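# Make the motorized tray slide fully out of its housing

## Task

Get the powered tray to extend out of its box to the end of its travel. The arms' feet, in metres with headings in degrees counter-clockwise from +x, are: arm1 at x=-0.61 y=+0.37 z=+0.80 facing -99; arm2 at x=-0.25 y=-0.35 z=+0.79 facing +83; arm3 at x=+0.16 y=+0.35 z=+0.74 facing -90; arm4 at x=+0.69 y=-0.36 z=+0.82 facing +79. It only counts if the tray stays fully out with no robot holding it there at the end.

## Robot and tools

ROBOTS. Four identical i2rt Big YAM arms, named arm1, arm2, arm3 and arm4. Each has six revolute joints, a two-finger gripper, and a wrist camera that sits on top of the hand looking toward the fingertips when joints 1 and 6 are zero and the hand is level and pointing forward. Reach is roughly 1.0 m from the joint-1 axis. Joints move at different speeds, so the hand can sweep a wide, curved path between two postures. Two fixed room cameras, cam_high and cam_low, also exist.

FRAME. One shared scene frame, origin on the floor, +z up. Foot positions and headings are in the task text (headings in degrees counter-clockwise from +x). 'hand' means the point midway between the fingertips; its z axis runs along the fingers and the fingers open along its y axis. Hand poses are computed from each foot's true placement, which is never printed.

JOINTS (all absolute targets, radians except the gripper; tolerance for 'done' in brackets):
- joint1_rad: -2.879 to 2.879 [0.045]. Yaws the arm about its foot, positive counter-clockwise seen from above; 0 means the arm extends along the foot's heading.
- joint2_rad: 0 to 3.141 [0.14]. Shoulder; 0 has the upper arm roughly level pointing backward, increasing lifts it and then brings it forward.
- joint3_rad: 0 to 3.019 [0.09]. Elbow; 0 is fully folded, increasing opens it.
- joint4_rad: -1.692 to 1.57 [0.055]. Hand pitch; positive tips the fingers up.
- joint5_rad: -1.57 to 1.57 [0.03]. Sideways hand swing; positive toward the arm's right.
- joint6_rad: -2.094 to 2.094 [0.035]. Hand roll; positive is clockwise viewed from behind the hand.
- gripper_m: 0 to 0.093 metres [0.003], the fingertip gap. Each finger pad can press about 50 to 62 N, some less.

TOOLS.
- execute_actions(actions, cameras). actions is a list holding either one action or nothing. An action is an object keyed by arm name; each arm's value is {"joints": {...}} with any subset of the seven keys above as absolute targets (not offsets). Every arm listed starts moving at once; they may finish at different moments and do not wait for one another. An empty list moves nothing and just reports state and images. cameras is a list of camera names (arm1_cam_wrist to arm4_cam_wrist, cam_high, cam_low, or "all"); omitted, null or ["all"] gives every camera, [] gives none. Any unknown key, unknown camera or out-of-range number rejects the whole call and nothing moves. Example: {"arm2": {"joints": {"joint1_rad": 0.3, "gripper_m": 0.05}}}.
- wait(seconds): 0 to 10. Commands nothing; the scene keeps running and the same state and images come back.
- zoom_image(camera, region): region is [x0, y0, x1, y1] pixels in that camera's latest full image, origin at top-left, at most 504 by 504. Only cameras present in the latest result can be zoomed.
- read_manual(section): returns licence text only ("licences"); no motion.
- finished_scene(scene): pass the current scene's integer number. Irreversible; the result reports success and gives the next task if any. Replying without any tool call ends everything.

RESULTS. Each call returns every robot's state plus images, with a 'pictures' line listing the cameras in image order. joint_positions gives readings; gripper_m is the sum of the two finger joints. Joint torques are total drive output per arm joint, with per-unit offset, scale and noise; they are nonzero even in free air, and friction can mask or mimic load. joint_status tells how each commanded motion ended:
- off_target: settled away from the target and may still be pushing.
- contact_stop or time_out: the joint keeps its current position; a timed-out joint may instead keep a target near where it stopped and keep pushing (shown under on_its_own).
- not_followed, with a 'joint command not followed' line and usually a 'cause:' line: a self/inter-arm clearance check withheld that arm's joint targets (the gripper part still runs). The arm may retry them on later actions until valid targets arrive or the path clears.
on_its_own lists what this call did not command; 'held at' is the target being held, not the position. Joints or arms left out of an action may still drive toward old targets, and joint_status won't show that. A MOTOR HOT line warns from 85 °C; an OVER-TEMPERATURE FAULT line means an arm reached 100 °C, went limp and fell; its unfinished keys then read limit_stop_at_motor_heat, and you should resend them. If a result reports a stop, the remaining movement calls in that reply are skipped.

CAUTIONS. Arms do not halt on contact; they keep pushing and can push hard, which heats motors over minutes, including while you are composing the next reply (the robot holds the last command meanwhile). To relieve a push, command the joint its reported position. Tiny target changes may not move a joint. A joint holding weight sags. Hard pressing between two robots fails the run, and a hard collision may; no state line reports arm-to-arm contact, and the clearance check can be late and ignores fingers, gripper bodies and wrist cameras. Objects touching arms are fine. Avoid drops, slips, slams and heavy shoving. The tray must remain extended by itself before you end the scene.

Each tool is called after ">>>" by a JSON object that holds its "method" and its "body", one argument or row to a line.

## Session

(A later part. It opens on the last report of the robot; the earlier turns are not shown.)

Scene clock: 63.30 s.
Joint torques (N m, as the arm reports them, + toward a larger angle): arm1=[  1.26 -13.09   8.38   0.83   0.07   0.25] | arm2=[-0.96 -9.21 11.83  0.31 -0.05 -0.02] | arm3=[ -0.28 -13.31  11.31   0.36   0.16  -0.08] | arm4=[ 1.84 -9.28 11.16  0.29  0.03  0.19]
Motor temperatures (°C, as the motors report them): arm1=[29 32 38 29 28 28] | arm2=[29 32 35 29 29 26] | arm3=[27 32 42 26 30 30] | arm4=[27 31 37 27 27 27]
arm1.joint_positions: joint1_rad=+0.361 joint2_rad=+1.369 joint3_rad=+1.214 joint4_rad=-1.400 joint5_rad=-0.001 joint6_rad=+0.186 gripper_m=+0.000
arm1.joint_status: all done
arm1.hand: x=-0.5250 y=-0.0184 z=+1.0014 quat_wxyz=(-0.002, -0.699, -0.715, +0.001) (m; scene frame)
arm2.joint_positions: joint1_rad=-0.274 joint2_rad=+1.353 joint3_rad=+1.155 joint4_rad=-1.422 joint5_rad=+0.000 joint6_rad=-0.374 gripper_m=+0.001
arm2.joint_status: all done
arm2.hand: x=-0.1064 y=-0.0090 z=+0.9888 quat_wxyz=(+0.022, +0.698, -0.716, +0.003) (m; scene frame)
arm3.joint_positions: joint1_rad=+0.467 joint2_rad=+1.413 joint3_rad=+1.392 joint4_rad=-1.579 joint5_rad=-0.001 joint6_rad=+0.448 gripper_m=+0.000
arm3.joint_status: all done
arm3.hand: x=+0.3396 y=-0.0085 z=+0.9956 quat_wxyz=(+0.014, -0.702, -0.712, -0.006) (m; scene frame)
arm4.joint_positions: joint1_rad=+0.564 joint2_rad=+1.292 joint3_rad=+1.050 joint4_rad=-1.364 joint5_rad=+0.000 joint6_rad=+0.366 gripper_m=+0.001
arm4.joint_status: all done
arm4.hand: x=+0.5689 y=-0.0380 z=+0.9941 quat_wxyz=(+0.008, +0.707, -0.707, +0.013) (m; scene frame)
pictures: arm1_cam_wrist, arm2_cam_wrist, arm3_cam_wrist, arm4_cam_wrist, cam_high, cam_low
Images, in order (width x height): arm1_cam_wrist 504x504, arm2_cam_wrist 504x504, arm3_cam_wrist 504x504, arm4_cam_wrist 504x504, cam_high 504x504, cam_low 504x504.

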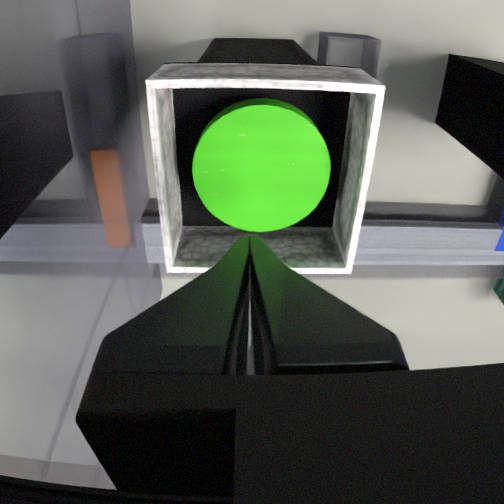

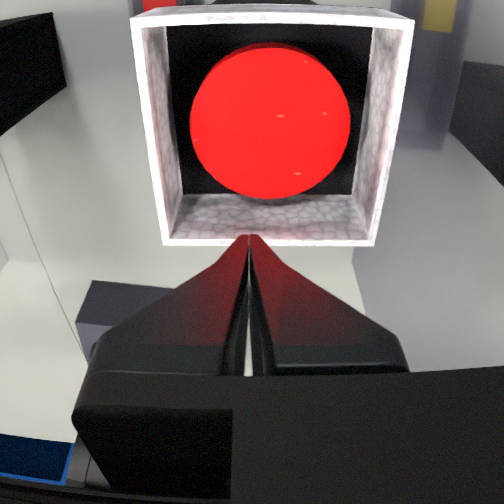

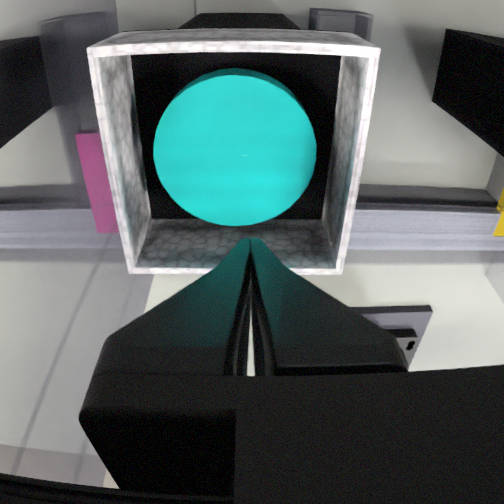

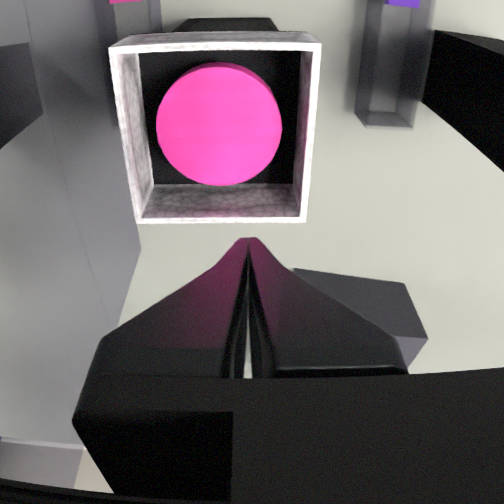

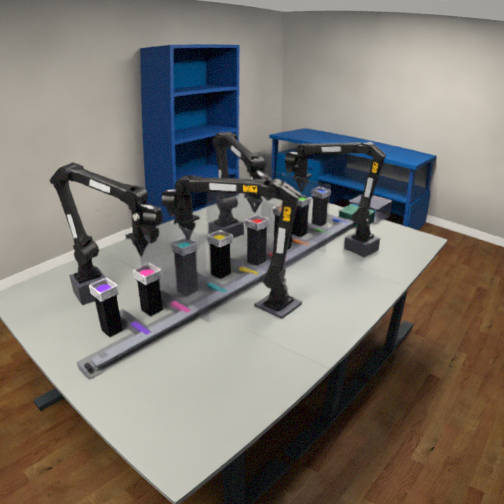

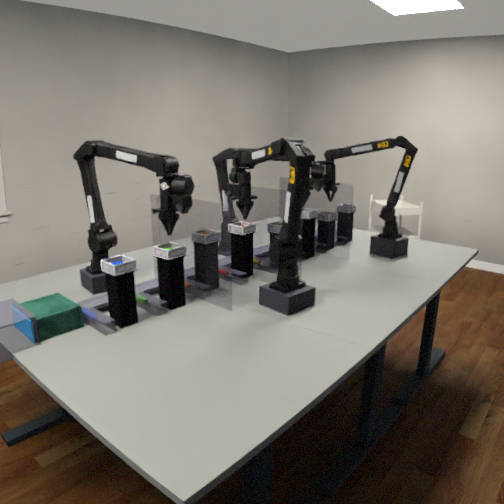

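>>> {"method": "execute_actions", "body": {
  "actions": [
    {"arm1":{"joints":{"joint1_rad":0.345,"joint4_rad":-1.44,"joint2_rad":1.48}},"arm2":{"joints":{"joint4_rad":-1.33,"joint2_rad":1.4}},"arm3":{"joints":{"joint4_rad":-1.55,"joint2_rad":1.48}},"arm4":{"joints":{"joint1_rad":0.585,"joint4_rad":-1.27,"joint2_rad":1.4}}}
  ],
  "cameras": []
}}

>>> {"method": "execute_actions", "body": {
  "actions": [
    {"arm1":{"joints":{"joint2_rad":1.66}},"arm2":{"joints":{"joint2_rad":1.61}},"arm3":{"joints":{"joint2_rad":1.67}},"arm4":{"joints":{"joint2_rad":1.63}}}
  ],
  "cameras": ["cam_high"]
}}

>>> {"method": "wait", "body": {
  "seconds": 2
}}

Scene clock: 72.80 s.
Joint torques (N m, as the arm reports them, + toward a larger angle): arm1=[  0.7  -13.75   8.01  -0.38   0.07   0.21] | arm2=[-0.95 -9.06 11.74  0.9  -0.05 -0.01] | arm3=[ -0.02 -13.77  10.99   0.93   0.1   -0.02] | arm4=[  2.37 -11.79  10.88   0.93   0.04   0.17]
Motor temperatures (°C, as the motors report them): arm1=[29 32 36 29 28 28] | arm2=[29 32 38 29 29 26] | arm3=[27 33 43 26 30 30] | arm4=[27 31 41 27 27 27]
arm1.joint_positions: joint1_rad=+0.355 joint2_rad=+1.492 joint3_rad=+1.214 joint4_rad=-1.428 joint5_rad=-0.001 joint6_rad=+0.186 gripper_m=+0.000
arm1.joint_status: all done
arm1.hand: x=-0.5275 y=-0.0187 z=+0.9559 quat_wxyz=(+0.061, -0.700, -0.711, -0.041) (m; scene frame)
arm2.joint_positions: joint1_rad=-0.274 joint2_rad=+1.394 joint3_rad=+1.155 joint4_rad=-1.339 joint5_rad=+0.000 joint6_rad=-0.375 gripper_m=+0.001
arm2.joint_status: all done
arm2.hand: x=-0.0978 y=+0.0119 z=+0.9738 quat_wxyz=(+0.003, +0.698, -0.716, -0.005) (m; scene frame)
arm3.joint_positions: joint1_rad=+0.467 joint2_rad=+1.475 joint3_rad=+1.394 joint4_rad=-1.564 joint5_rad=-0.001 joint6_rad=+0.449 gripper_m=+0.000
arm3.joint_status: all done
arm3.hand: x=+0.3449 y=-0.0189 z=+0.9718 quat_wxyz=(+0.036, -0.702, -0.711, -0.014) (m; scene frame)
arm4.joint_positions: joint1_rad=+0.572 joint2_rad=+1.403 joint3_rad=+1.050 joint4_rad=-1.279 joint5_rad=+0.000 joint6_rad=+0.366 gripper_m=+0.001
arm4.joint_status: all done
arm4.hand: x=+0.5573 y=-0.0169 z=+0.9560 quat_wxyz=(+0.013, +0.709, -0.704, +0.025) (m; scene frame)
pictures: none
No camera images: the call's "cameras" was empty. Leave "cameras" out to get every camera's image.

Scene clock: 73.63 s.
Joint torques (N m, as the arm reports them, + toward a larger angle): arm1=[ 0.53 -5.5   5.84  0.42  0.05  0.26] | arm2=[-0.9  -5.81  7.16  1.08 -0.04 -0.01] | arm3=[-0.16 -7.54  6.32  1.3   0.13 -0.03] | arm4=[ 2.33 -9.61  7.28  0.91  0.03  0.18]
Motor temperatures (°C, as the motors report them): arm1=[29 32 36 29 28 28] | arm2=[29 32 38 29 29 26] | arm3=[27 33 43 26 30 30] | arm4=[27 31 40 27 27 27]
arm1.joint_positions: joint1_rad=+0.355 joint2_rad=+1.561 joint3_rad=+1.239 joint4_rad=-1.454 joint5_rad=-0.001 joint6_rad=+0.186 gripper_m=+0.000
arm1.joint_status: all done
arm1.hand: x=-0.5268 y=-0.0224 z=+0.9390 quat_wxyz=(+0.090, -0.698, -0.708, -0.060) (m; scene frame)
arm2.joint_positions: joint1_rad=-0.274 joint2_rad=+1.542 joint3_rad=+1.215 joint4_rad=-1.348 joint5_rad=+0.000 joint6_rad=-0.376 gripper_m=+0.001
arm2.joint_status: all done
arm2.hand: x=-0.0888 y=+0.0342 z=+0.9389 quat_wxyz=(+0.047, +0.698, -0.715, +0.013) (m; scene frame)
arm3.joint_positions: joint1_rad=+0.467 joint2_rad=+1.568 joint3_rad=+1.455 joint4_rad=-1.571 joint5_rad=-0.001 joint6_rad=+0.450 gripper_m=+0.000
arm3.joint_status: all done
arm3.hand: x=+0.3558 y=-0.0408 z=+0.9561 quat_wxyz=(+0.054, -0.701, -0.711, -0.020) (m; scene frame)
arm4.joint_positions: joint1_rad=+0.572 joint2_rad=+1.580 joint3_rad=+1.089 joint4_rad=-1.286 joint5_rad=+0.000 joint6_rad=+0.367 gripper_m=+0.000
arm4.joint_status: all done
arm4.hand: x=+0.5529 y=-0.0063 z=+0.9063 quat_wxyz=(+0.042, +0.706, -0.701, +0.090) (m; scene frame)
pictures: cam_high
Images, in order (width x height): cam_high 504x504.

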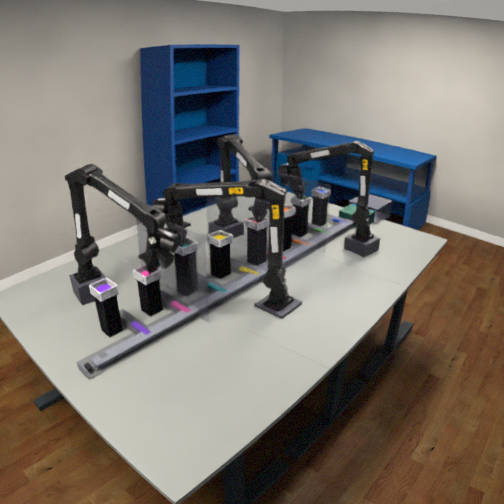

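Scene clock: 75.63 s.
Joint torques (N m, as the arm reports them, + toward a larger angle): arm1=[ 0.56 -5.86  5.84  0.7   0.04  0.18] | arm2=[-0.96 -5.72  7.18  1.08 -0.03 -0.02] | arm3=[-0.03 -7.14  6.37  1.23  0.13 -0.05] | arm4=[ 2.42 -9.51  7.35  0.89  0.02  0.19]
Motor temperatures (°C, as the motors report them): arm1=[29 31 36 29 28 28] | arm2=[29 32 38 29 29 26] | arm3=[27 33 42 26 30 30] | arm4=[27 31 40 27 27 27]
arm1.joint_positions: joint1_rad=+0.355 joint2_rad=+1.561 joint3_rad=+1.239 joint4_rad=-1.454 joint5_rad=-0.001 joint6_rad=+0.186 gripper_m=+0.000
arm1.joint_status: all done
arm1.hand: x=-0.5268 y=-0.0224 z=+0.9390 quat_wxyz=(+0.090, -0.698, -0.708, -0.060) (m; scene frame)
arm2.joint_positions: joint1_rad=-0.274 joint2_rad=+1.542 joint3_rad=+1.215 joint4_rad=-1.348 joint5_rad=+0.000 joint6_rad=-0.376 gripper_m=+0.001
arm2.joint_status: all done
arm2.hand: x=-0.0888 y=+0.0342 z=+0.9389 quat_wxyz=(+0.047, +0.698, -0.715, +0.013) (m; scene frame)
arm3.joint_positions: joint1_rad=+0.467 joint2_rad=+1.568 joint3_rad=+1.455 joint4_rad=-1.571 joint5_rad=-0.001 joint6_rad=+0.450 gripper_m=+0.000
arm3.joint_status: all done
arm3.hand: x=+0.3558 y=-0.0408 z=+0.9561 quat_wxyz=(+0.054, -0.701, -0.711, -0.020) (m; scene frame)
arm4.joint_positions: joint1_rad=+0.572 joint2_rad=+1.580 joint3_rad=+1.089 joint4_rad=-1.286 joint5_rad=+0.000 joint6_rad=+0.367 gripper_m=+0.000
arm4.joint_status: all done
arm4.hand: x=+0.5529 y=-0.0063 z=+0.9063 quat_wxyz=(+0.042, +0.706, -0.701, +0.090) (m; scene frame)
wait: 2.00 s; at rest by 0.27 s
pictures: arm1_cam_wrist, arm2_cam_wrist, arm3_cam_wrist, arm4_cam_wrist, cam_high, cam_low
Images, in order (width x height): arm1_cam_wrist 504x504, arm2_cam_wrist 504x504, arm3_cam_wrist 504x504, arm4_cam_wrist 504x504, cam_high 504x504, cam_low 504x504.

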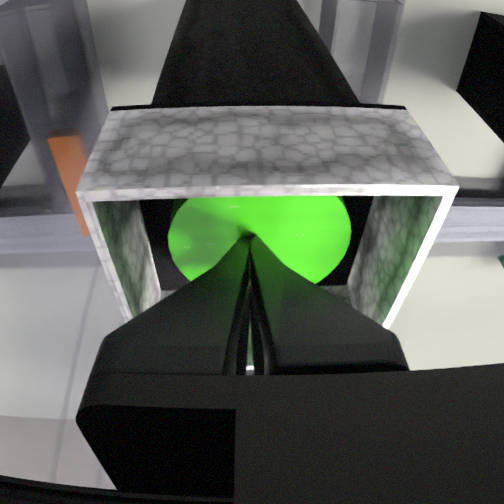

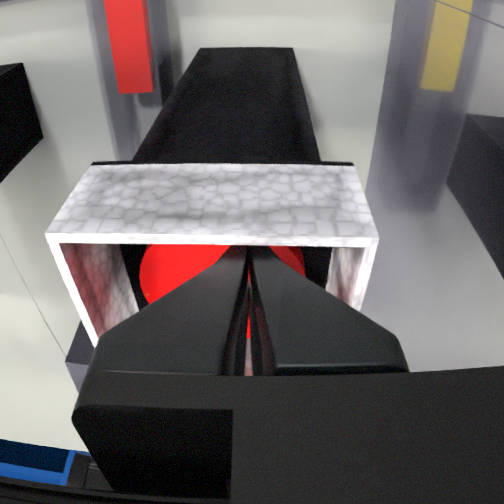

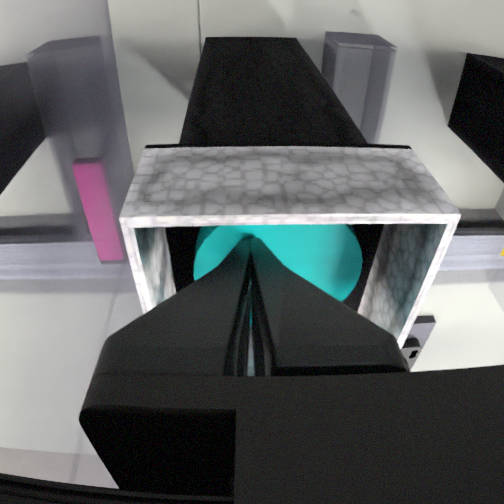

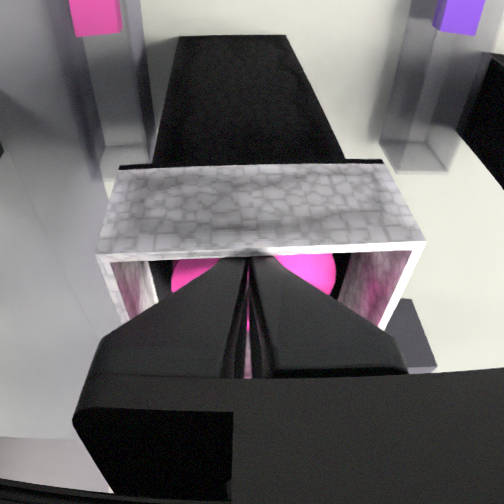

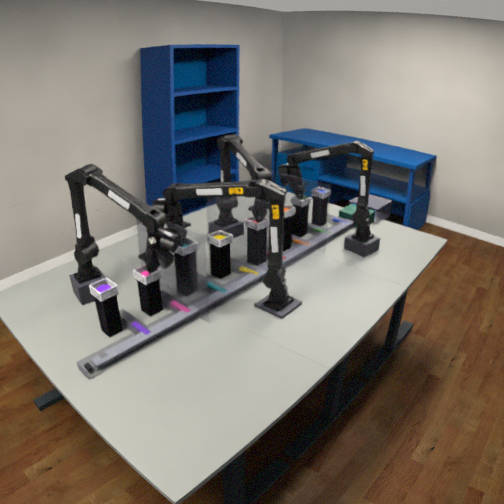

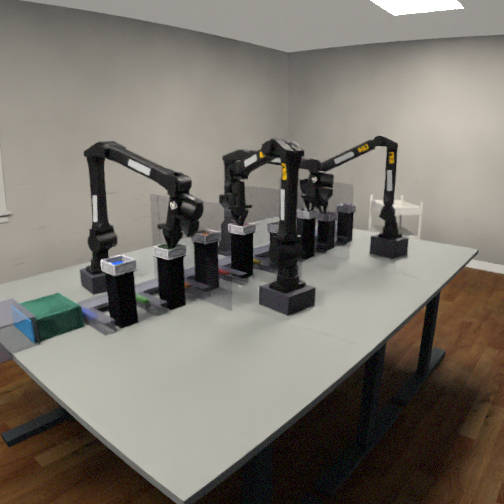

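>>> {"method": "execute_actions", "body": {
  "actions": [
    {"arm1":{"joints":{"joint2_rad":1.55,"joint4_rad":-1.4}},"arm2":{"joints":{"joint2_rad":1.48}},"arm3":{"joints":{"joint2_rad":1.52}},"arm4":{"joints":{"joint2_rad":1.5}}}
  ],
  "cameras": []
}}

>>> {"method": "execute_actions", "body": {
  "actions": [
    {"arm1":{"joints":{"joint3_rad":1.1,"joint4_rad":-1.3}},"arm2":{"joints":{"joint3_rad":1.07}},"arm3":{"joints":{"joint3_rad":1.29,"joint4_rad":-1.5}},"arm4":{"joints":{"joint3_rad":0.95,"joint4_rad":-1.22}}}
  ],
  "cameras": []
}}

>>> {"method": "execute_actions", "body": {
  "actions": [
    {"arm1":{"joints":{"joint2_rad":1.64}},"arm2":{"joints":{"joint2_rad":1.6}},"arm3":{"joints":{"joint2_rad":1.64}},"arm4":{"joints":{"joint2_rad":1.62}}}
  ]
}}

Scene clock: 82.87 s.
Joint torques (N m, as the arm reports them, + toward a larger angle): arm1=[  1.42 -12.75   6.64   1.25   0.1    0.24] | arm2=[ -0.92 -11.03   7.51   0.85  -0.04  -0.01] | arm3=[ -0.28 -13.83   7.94   0.97   0.11  -0.05] | arm4=[  2.2  -12.04   7.75   0.87   0.03   0.17]
Motor temperatures (°C, as the motors report them): arm1=[29 31 35 29 28 28] | arm2=[29 31 36 29 29 26] | arm3=[27 32 40 26 30 30] | arm4=[27 31 39 27 27 27]
arm1.joint_positions: joint1_rad=+0.355 joint2_rad=+1.535 joint3_rad=+1.231 joint4_rad=-1.427 joint5_rad=-0.001 joint6_rad=+0.186 gripper_m=+0.000
arm1.joint_status: all done
arm1.hand: x=-0.5261 y=-0.0259 z=+0.9454 quat_wxyz=(+0.071, -0.699, -0.710, -0.048) (m; scene frame)
arm2.joint_positions: joint1_rad=-0.274 joint2_rad=+1.483 joint3_rad=+1.215 joint4_rad=-1.339 joint5_rad=+0.000 joint6_rad=-0.376 gripper_m=+0.001
arm2.joint_status: all done
arm2.hand: x=-0.0885 y=+0.0347 z=+0.9617 quat_wxyz=(+0.016, +0.698, -0.716, +0.000) (m; scene frame)
arm3.joint_positions: joint1_rad=+0.467 joint2_rad=+1.509 joint3_rad=+1.436 joint4_rad=-1.561 joint5_rad=-0.001 joint6_rad=+0.450 gripper_m=+0.000
arm3.joint_status: all done
arm3.hand: x=+0.3519 y=-0.0331 z=+0.9733 quat_wxyz=(+0.031, -0.702, -0.711, -0.012) (m; scene frame)
arm4.joint_positions: joint1_rad=+0.572 joint2_rad=+1.488 joint3_rad=+1.089 joint4_rad=-1.280 joint5_rad=+0.000 joint6_rad=+0.367 gripper_m=+0.000
arm4.joint_status: all done
arm4.hand: x=+0.5517 y=-0.0029 z=+0.9391 quat_wxyz=(+0.022, +0.709, -0.704, +0.046) (m; scene frame)
pictures: none
No camera images: the call's "cameras" was empty. Leave "cameras" out to get every camera's image.

Scene clock: 83.67 s.
Joint torques (N m, as the arm reports them, + toward a larger angle): arm1=[-0.05 -7.72  3.51  1.49 -0.01  0.19] | arm2=[-0.97 -7.47  4.34  0.22 -0.04 -0.01] | arm3=[-0.43 -9.66  4.47  0.58  0.1  -0.03] | arm4=[ 2.29 -9.8   4.94  0.56  0.03  0.18]
Motor temperatures (°C, as the motors report them): arm1=[29 31 34 29 28 28] | arm2=[29 31 36 29 29 26] | arm3=[27 32 40 26 30 30] | arm4=[27 31 39 27 27 27]
arm1.joint_positions: joint1_rad=+0.355 joint2_rad=+1.482 joint3_rad=+1.161 joint4_rad=-1.322 joint5_rad=+0.000 joint6_rad=+0.186 gripper_m=+0.000
arm1.joint_status: all done
arm1.hand: x=-0.5263 y=-0.0249 z=+0.9387 quat_wxyz=(+0.035, -0.701, -0.712, -0.023) (m; scene frame)
arm2.joint_positions: joint1_rad=-0.274 joint2_rad=+1.449 joint3_rad=+1.115 joint4_rad=-1.328 joint5_rad=+0.000 joint6_rad=-0.376 gripper_m=+0.001
arm2.joint_status: all done
arm2.hand: x=-0.1020 y=+0.0034 z=+0.9393 quat_wxyz=(+0.042, +0.698, -0.715, +0.011) (m; scene frame)
arm3.joint_positions: joint1_rad=+0.467 joint2_rad=+1.465 joint3_rad=+1.342 joint4_rad=-1.504 joint5_rad=-0.001 joint6_rad=+0.450 gripper_m=+0.000
arm3.joint_status: all done
arm3.hand: x=+0.3443 y=-0.0180 z=+0.9557 quat_wxyz=(+0.028, -0.702, -0.711, -0.011) (m; scene frame)
arm4.joint_positions: joint1_rad=+0.572 joint2_rad=+1.475 joint3_rad=+0.982 joint4_rad=-1.226 joint5_rad=+0.000 joint6_rad=+0.367 gripper_m=+0.000
arm4.joint_status: all done
arm4.hand: x=+0.5626 y=-0.0310 z=+0.9082 quat_wxyz=(+0.030, +0.708, -0.703, +0.064) (m; scene frame)
pictures: none
No camera images: the call's "cameras" was empty. Leave "cameras" out to get every camera's image.

Scene clock: 85.53 s.
Joint torques (N m, as the arm reports them, + toward a larger angle): arm1=[ 0.47 -1.11  3.14  1.5   0.06  0.26] | arm2=[-0.97  0.3   3.06  1.57 -0.04 -0.02] | arm3=[ 0.11 -1.64  3.09  1.62  0.12 -0.03] | arm4=[ 2.49 -2.75  3.81  1.48  0.01  0.18]
Motor temperatures (°C, as the motors report them): arm1=[29 31 34 29 28 28] | arm2=[29 31 35 29 29 26] | arm3=[27 32 39 26 30 30] | arm4=[27 31 38 27 27 27]
arm1.joint_positions: joint1_rad=+0.355 joint2_rad=+1.491 joint3_rad=+1.166 joint4_rad=-1.330 joint5_rad=+0.000 joint6_rad=+0.186 gripper_m=+0.000
arm1.joint_status: joint2_rad time_out (moved +0.009 of +0.158)
arm1.on_its_own: joint2_rad reads +1.491 and still pushes toward +1.640 since a time_out
arm1.hand: x=-0.5264 y=-0.0248 z=+0.9373 quat_wxyz=(+0.040, -0.701, -0.712, -0.027) (m; scene frame)
arm2.joint_positions: joint1_rad=-0.274 joint2_rad=+1.474 joint3_rad=+1.133 joint4_rad=-1.359 joint5_rad=+0.000 joint6_rad=-0.376 gripper_m=+0.001
arm2.joint_status: all done
arm2.hand: x=-0.1021 y=+0.0031 z=+0.9373 quat_wxyz=(+0.059, +0.697, -0.714, +0.018) (m; scene frame)
arm3.joint_positions: joint1_rad=+0.467 joint2_rad=+1.486 joint3_rad=+1.358 joint4_rad=-1.528 joint5_rad=-0.001 joint6_rad=+0.450 gripper_m=+0.000
arm3.joint_status: joint2_rad time_out (moved +0.021 of +0.175)
arm3.on_its_own: joint2_rad reads +1.486 and still pushes toward +1.640 since a time_out
arm3.hand: x=+0.3446 y=-0.0185 z=+0.9538 quat_wxyz=(+0.041, -0.702, -0.711, -0.015) (m; scene frame)
arm4.joint_positions: joint1_rad=+0.572 joint2_rad=+1.505 joint3_rad=+0.996 joint4_rad=-1.246 joint5_rad=+0.000 joint6_rad=+0.367 gripper_m=+0.000
arm4.joint_status: all done
arm4.hand: x=+0.5626 y=-0.0310 z=+0.9034 quat_wxyz=(+0.037, +0.707, -0.702, +0.080) (m; scene frame)
pictures: arm1_cam_wrist, arm2_cam_wrist, arm3_cam_wrist, arm4_cam_wrist, cam_high, cam_low
Images, in order (width x height): arm1_cam_wrist 504x504, arm2_cam_wrist 504x504, arm3_cam_wrist 504x504, arm4_cam_wrist 504x504, cam_high 504x504, cam_low 504x504.

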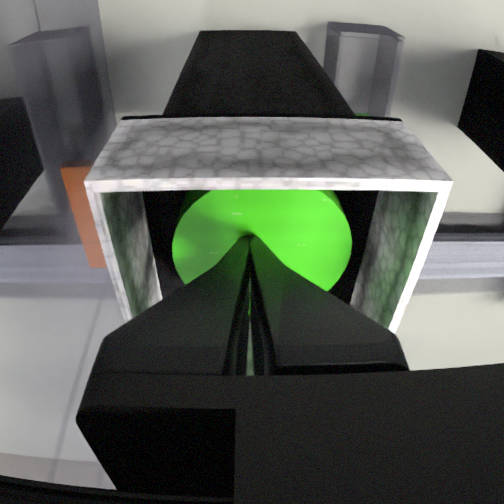

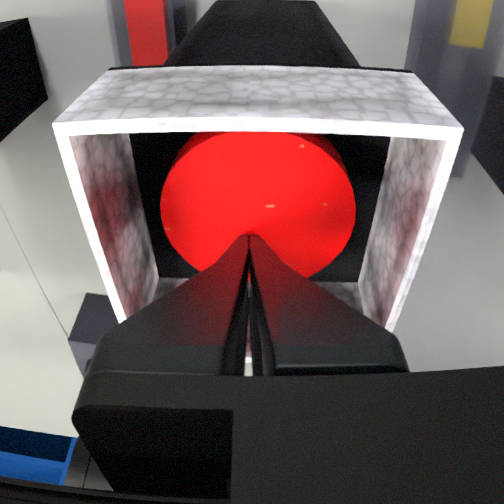

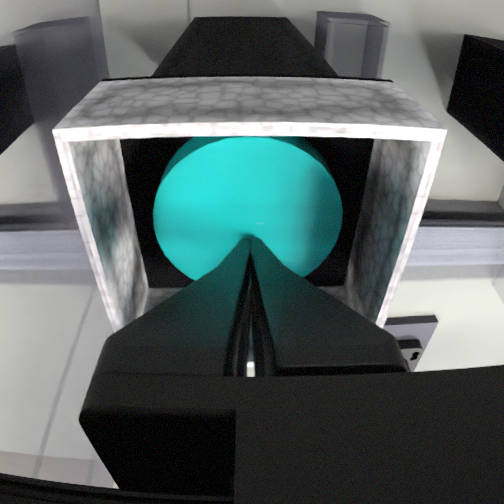

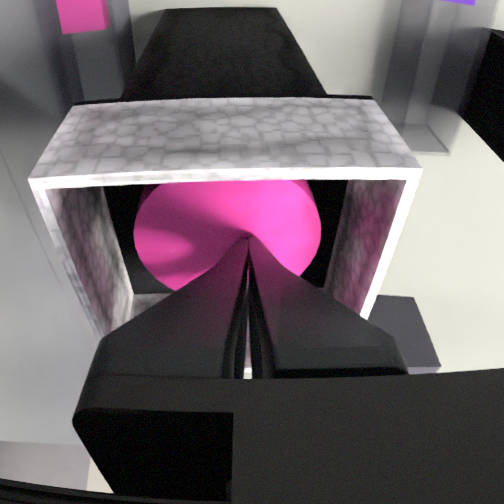

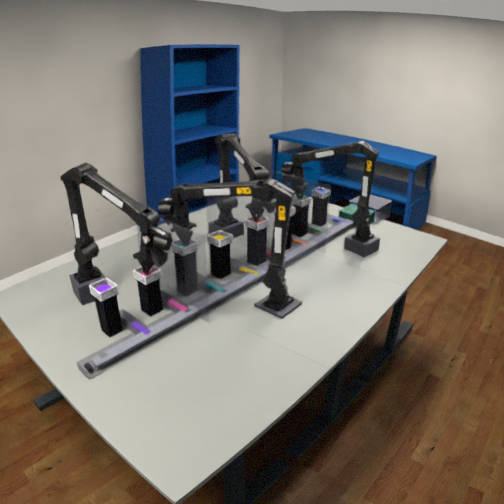

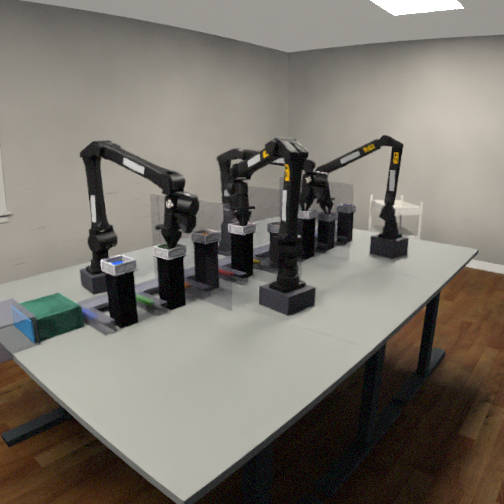

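The bolts retract slowly while held.

>>> {"method": "wait", "body": {
  "seconds": 10
}}

>>> {"method": "wait", "body": {
  "seconds": 10
}}

>>> {"method": "wait", "body": {
  "seconds": 10
}}

Scene clock: 99.47 s.
Joint torques (N m, as the arm reports them, + toward a larger angle): arm1=[ 0.41 -1.29  3.23  1.61  0.03  0.19] | arm2=[-0.98  0.25  3.06  1.57 -0.04 -0.02] | arm3=[ 0.08 -1.84  3.25  1.53  0.13 -0.04] | arm4=[ 2.31 -2.63  3.78  1.4   0.01  0.18]
Motor temperatures (°C, as the motors report them): arm1=[29 30 32 29 28 28] | arm2=[29 31 33 29 29 26] | arm3=[27 31 36 27 30 30] | arm4=[27 30 35 27 27 27]
arm1.joint_positions: joint1_rad=+0.355 joint2_rad=+1.491 joint3_rad=+1.166 joint4_rad=-1.330 joint5_rad=+0.000 joint6_rad=+0.186 gripper_m=+0.000
arm1.joint_status: joint2_rad time_out (moved +0.009 of +0.158)
arm1.on_its_own: joint2_rad reads +1.491 and still pushes toward +1.640 since a time_out
arm1.hand: x=-0.5264 y=-0.0248 z=+0.9373 quat_wxyz=(+0.040, -0.701, -0.712, -0.027) (m; scene frame)
arm2.joint_positions: joint1_rad=-0.274 joint2_rad=+1.474 joint3_rad=+1.133 joint4_rad=-1.359 joint5_rad=+0.000 joint6_rad=-0.376 gripper_m=+0.001
arm2.joint_status: all done
arm2.hand: x=-0.1021 y=+0.0031 z=+0.9373 quat_wxyz=(+0.059, +0.697, -0.714, +0.018) (m; scene frame)
arm3.joint_positions: joint1_rad=+0.467 joint2_rad=+1.486 joint3_rad=+1.358 joint4_rad=-1.528 joint5_rad=-0.001 joint6_rad=+0.450 gripper_m=+0.000
arm3.joint_status: joint2_rad time_out (moved +0.021 of +0.175)
arm3.on_its_own: joint2_rad reads +1.486 and still pushes toward +1.640 since a time_out
arm3.hand: x=+0.3446 y=-0.0185 z=+0.9538 quat_wxyz=(+0.041, -0.702, -0.711, -0.015) (m; scene frame)
arm4.joint_positions: joint1_rad=+0.572 joint2_rad=+1.505 joint3_rad=+0.996 joint4_rad=-1.246 joint5_rad=+0.000 joint6_rad=+0.367 gripper_m=+0.000
arm4.joint_status: all done
arm4.hand: x=+0.5626 y=-0.0310 z=+0.9034 quat_wxyz=(+0.037, +0.707, -0.702, +0.080) (m; scene frame)
wait: 10.00 s; at rest from the start
pictures: arm1_cam_wrist, arm2_cam_wrist, arm3_cam_wrist, arm4_cam_wrist, cam_high, cam_low
Images, in order (width x height): arm1_cam_wrist 504x504, arm2_cam_wrist 504x504, arm3_cam_wrist 504x504, arm4_cam_wrist 504x504, cam_high 504x504, cam_low 504x504.

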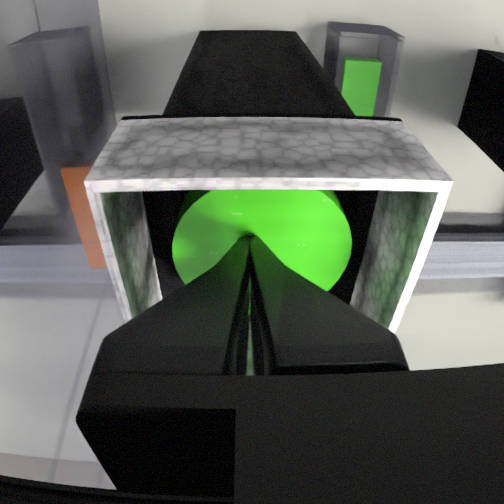

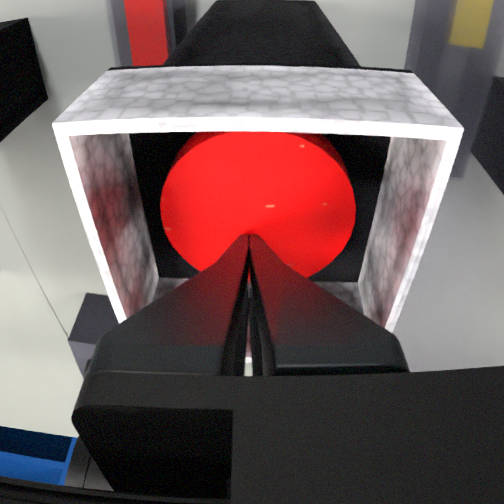

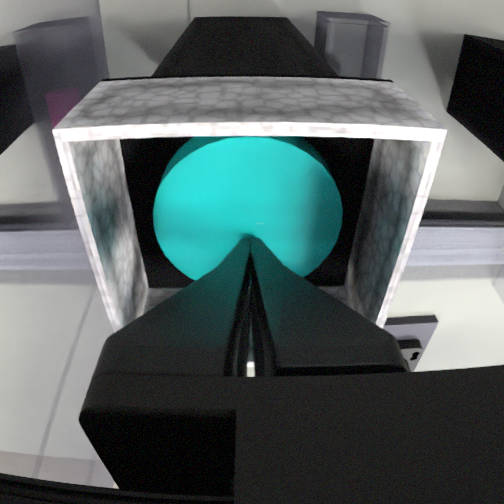

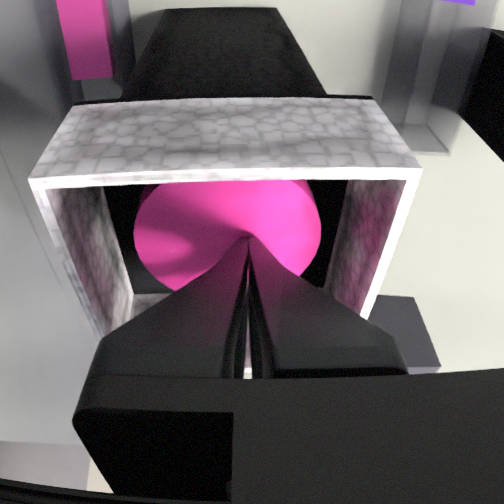

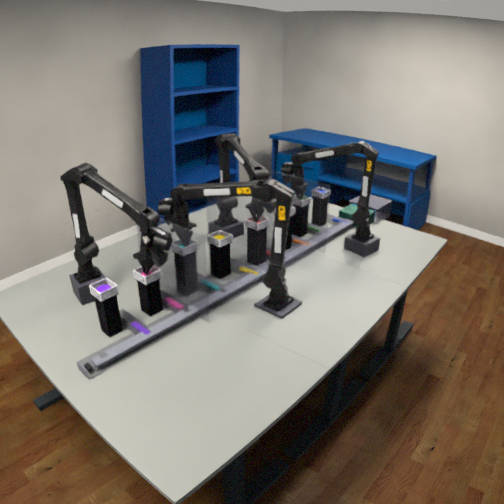

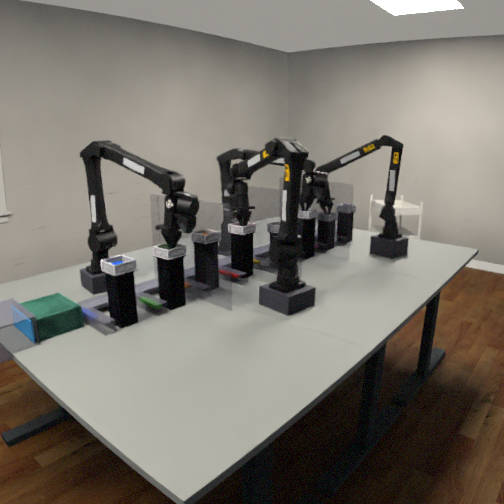

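Scene clock: 109.47 s.
Joint torques (N m, as the arm reports them, + toward a larger angle): arm1=[ 0.32 -2.41  3.1   1.36  0.04  0.26] | arm2=[-0.94  0.28  3.06  1.55 -0.04 -0.01] | arm3=[-0.06 -1.39  3.11  1.67  0.12 -0.04] | arm4=[ 2.35 -2.79  3.8   1.52  0.03  0.19]
Motor temperatures (°C, as the motors report them): arm1=[29 30 32 29 28 28] | arm2=[29 30 32 29 29 26] | arm3=[27 31 35 27 30 30] | arm4=[27 30 34 27 27 27]
arm1.joint_positions: joint1_rad=+0.355 joint2_rad=+1.491 joint3_rad=+1.166 joint4_rad=-1.330 joint5_rad=+0.000 joint6_rad=+0.186 gripper_m=+0.000
arm1.joint_status: joint2_rad time_out (moved +0.009 of +0.158)
arm1.on_its_own: joint2_rad reads +1.491 and still pushes toward +1.640 since a time_out
arm1.hand: x=-0.5264 y=-0.0248 z=+0.9373 quat_wxyz=(+0.040, -0.701, -0.712, -0.027) (m; scene frame)
arm2.joint_positions: joint1_rad=-0.274 joint2_rad=+1.474 joint3_rad=+1.133 joint4_rad=-1.359 joint5_rad=+0.000 joint6_rad=-0.376 gripper_m=+0.001
arm2.joint_status: all done
arm2.hand: x=-0.1021 y=+0.0031 z=+0.9373 quat_wxyz=(+0.059, +0.697, -0.714, +0.018) (m; scene frame)
arm3.joint_positions: joint1_rad=+0.467 joint2_rad=+1.486 joint3_rad=+1.358 joint4_rad=-1.528 joint5_rad=-0.001 joint6_rad=+0.450 gripper_m=+0.000
arm3.joint_status: joint2_rad time_out (moved +0.021 of +0.175)
arm3.on_its_own: joint2_rad reads +1.486 and still pushes toward +1.640 since a time_out
arm3.hand: x=+0.3446 y=-0.0185 z=+0.9538 quat_wxyz=(+0.041, -0.702, -0.711, -0.015) (m; scene frame)
arm4.joint_positions: joint1_rad=+0.572 joint2_rad=+1.505 joint3_rad=+0.996 joint4_rad=-1.246 joint5_rad=+0.000 joint6_rad=+0.367 gripper_m=+0.000
arm4.joint_status: all done
arm4.hand: x=+0.5626 y=-0.0310 z=+0.9034 quat_wxyz=(+0.037, +0.707, -0.702, +0.080) (m; scene frame)
wait: 10.00 s; at rest by 0.27 s
pictures: arm1_cam_wrist, arm2_cam_wrist, arm3_cam_wrist, arm4_cam_wrist, cam_high, cam_low
Images, in order (width x height): arm1_cam_wrist 504x504, arm2_cam_wrist 504x504, arm3_cam_wrist 504x504, arm4_cam_wrist 504x504, cam_high 504x504, cam_low 504x504.

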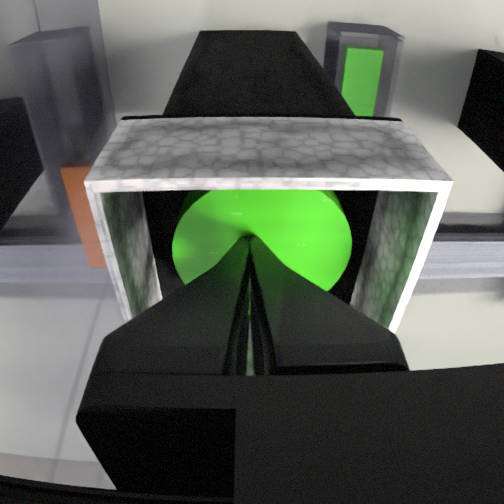

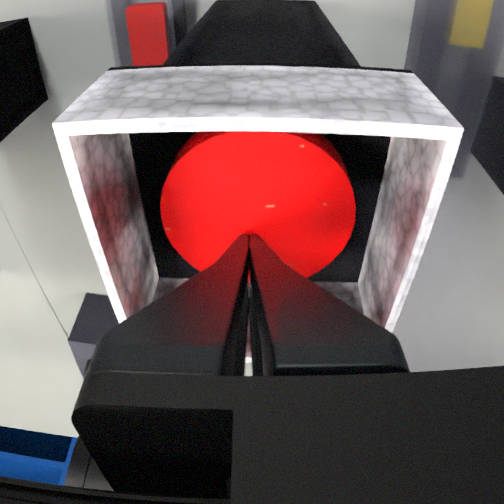

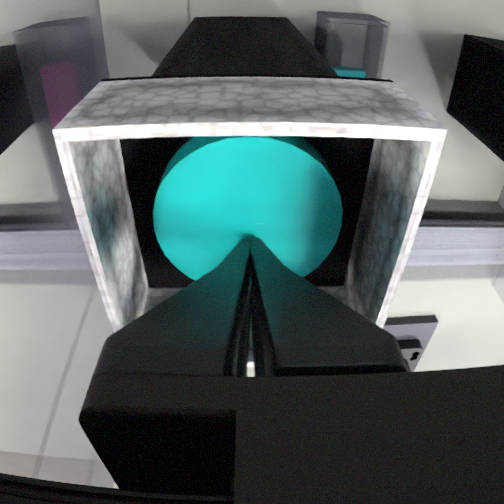

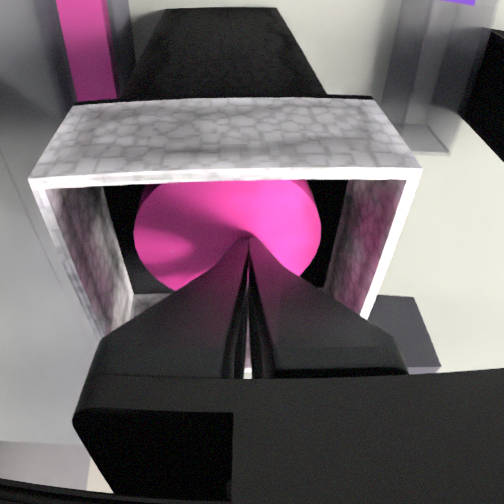

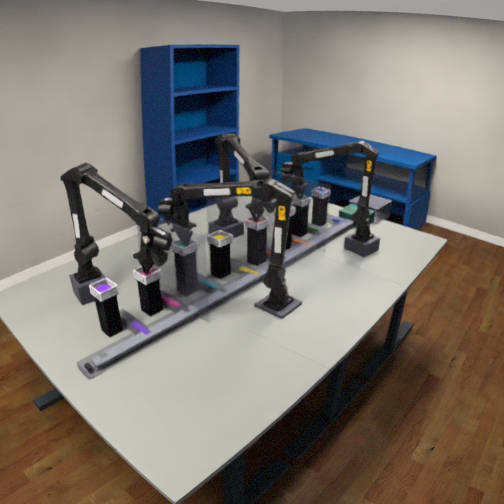

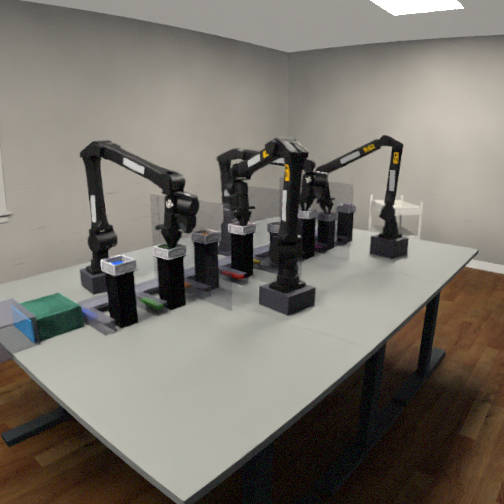

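Scene clock: 119.47 s.
Joint torques (N m, as the arm reports them, + toward a larger angle): arm1=[ 0.02 -2.23  3.38  1.55  0.07  0.25] | arm2=[-1.    0.33  3.06  1.57 -0.04 -0.02] | arm3=[-0.11 -1.74  3.2   1.61  0.12 -0.08] | arm4=[ 2.42 -2.79  3.81  1.45  0.01  0.19]
Motor temperatures (°C, as the motors report them): arm1=[29 30 32 29 28 28] | arm2=[29 30 32 29 29 26] | arm3=[27 31 34 27 30 30] | arm4=[27 30 33 27 27 27]
arm1.joint_positions: joint1_rad=+0.355 joint2_rad=+1.491 joint3_rad=+1.166 joint4_rad=-1.330 joint5_rad=+0.000 joint6_rad=+0.186 gripper_m=+0.000
arm1.joint_status: joint2_rad time_out (moved +0.009 of +0.158)
arm1.on_its_own: joint2_rad reads +1.491 and still pushes toward +1.640 since a time_out
arm1.hand: x=-0.5264 y=-0.0248 z=+0.9373 quat_wxyz=(+0.040, -0.701, -0.712, -0.027) (m; scene frame)
arm2.joint_positions: joint1_rad=-0.274 joint2_rad=+1.474 joint3_rad=+1.133 joint4_rad=-1.359 joint5_rad=+0.000 joint6_rad=-0.376 gripper_m=+0.001
arm2.joint_status: all done
arm2.hand: x=-0.1021 y=+0.0031 z=+0.9373 quat_wxyz=(+0.059, +0.697, -0.714, +0.018) (m; scene frame)
arm3.joint_positions: joint1_rad=+0.467 joint2_rad=+1.486 joint3_rad=+1.358 joint4_rad=-1.528 joint5_rad=-0.001 joint6_rad=+0.450 gripper_m=+0.000
arm3.joint_status: joint2_rad time_out (moved +0.021 of +0.175)
arm3.on_its_own: joint2_rad reads +1.486 and still pushes toward +1.640 since a time_out
arm3.hand: x=+0.3446 y=-0.0185 z=+0.9538 quat_wxyz=(+0.041, -0.702, -0.711, -0.015) (m; scene frame)
arm4.joint_positions: joint1_rad=+0.572 joint2_rad=+1.505 joint3_rad=+0.996 joint4_rad=-1.246 joint5_rad=+0.000 joint6_rad=+0.367 gripper_m=+0.000
arm4.joint_status: all done
arm4.hand: x=+0.5626 y=-0.0310 z=+0.9034 quat_wxyz=(+0.037, +0.707, -0.702, +0.080) (m; scene frame)
wait: 10.00 s; at rest by 0.27 s
pictures: arm1_cam_wrist, arm2_cam_wrist, arm3_cam_wrist, arm4_cam_wrist, cam_high, cam_low
Images, in order (width x height): arm1_cam_wrist 504x504, arm2_cam_wrist 504x504, arm3_cam_wrist 504x504, arm4_cam_wrist 504x504, cam_high 504x504, cam_low 504x504.

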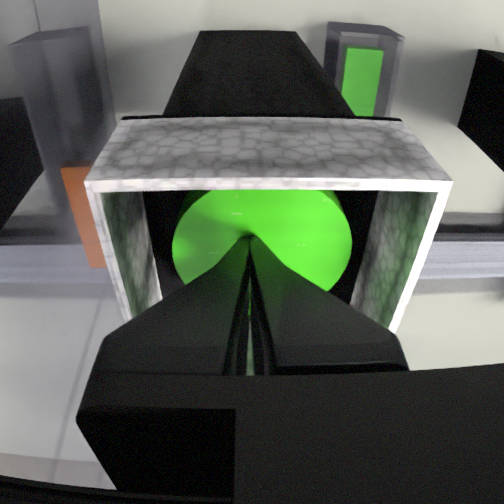

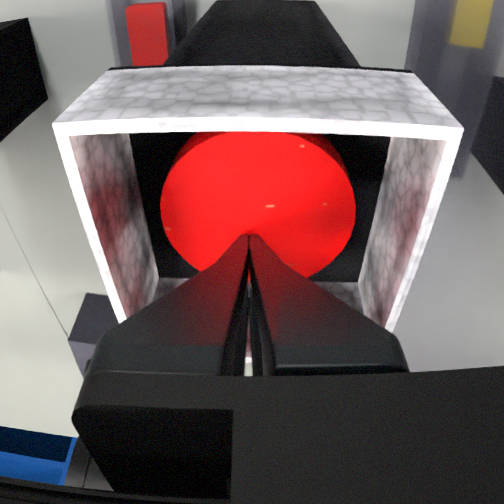

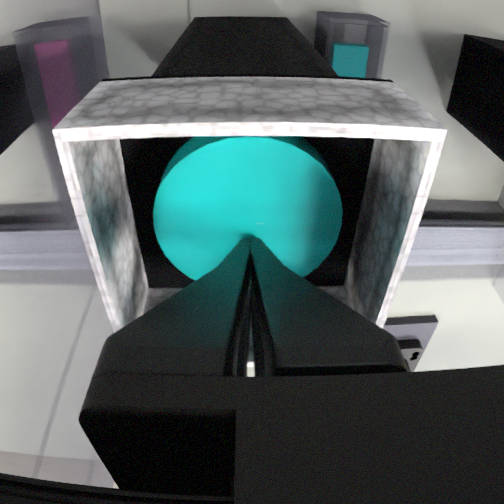

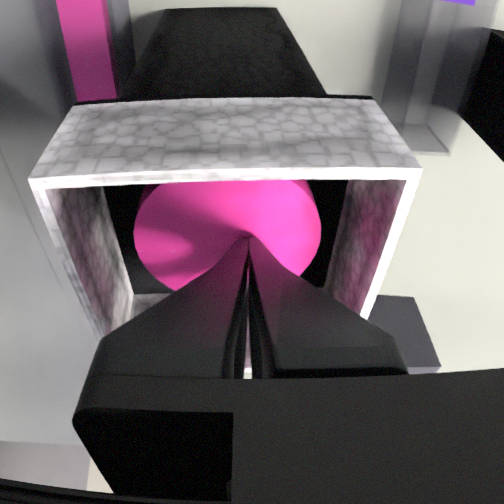

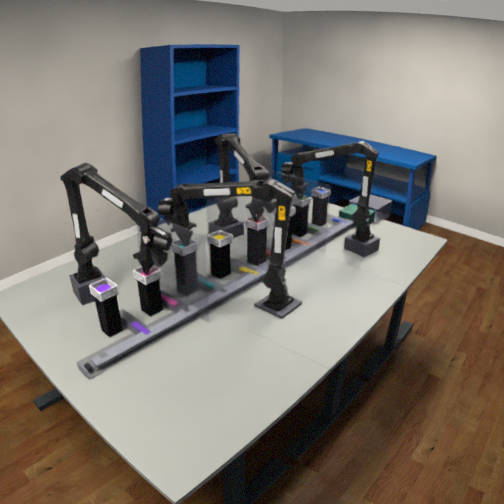

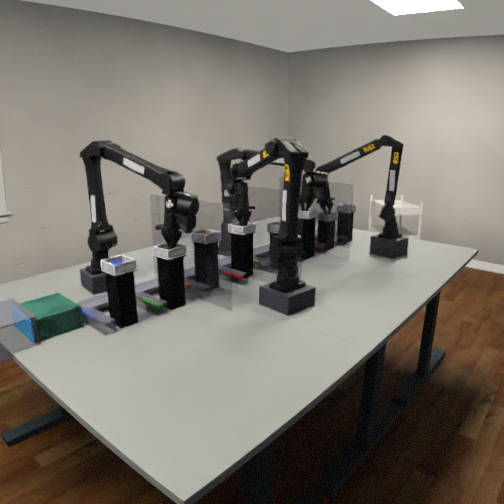

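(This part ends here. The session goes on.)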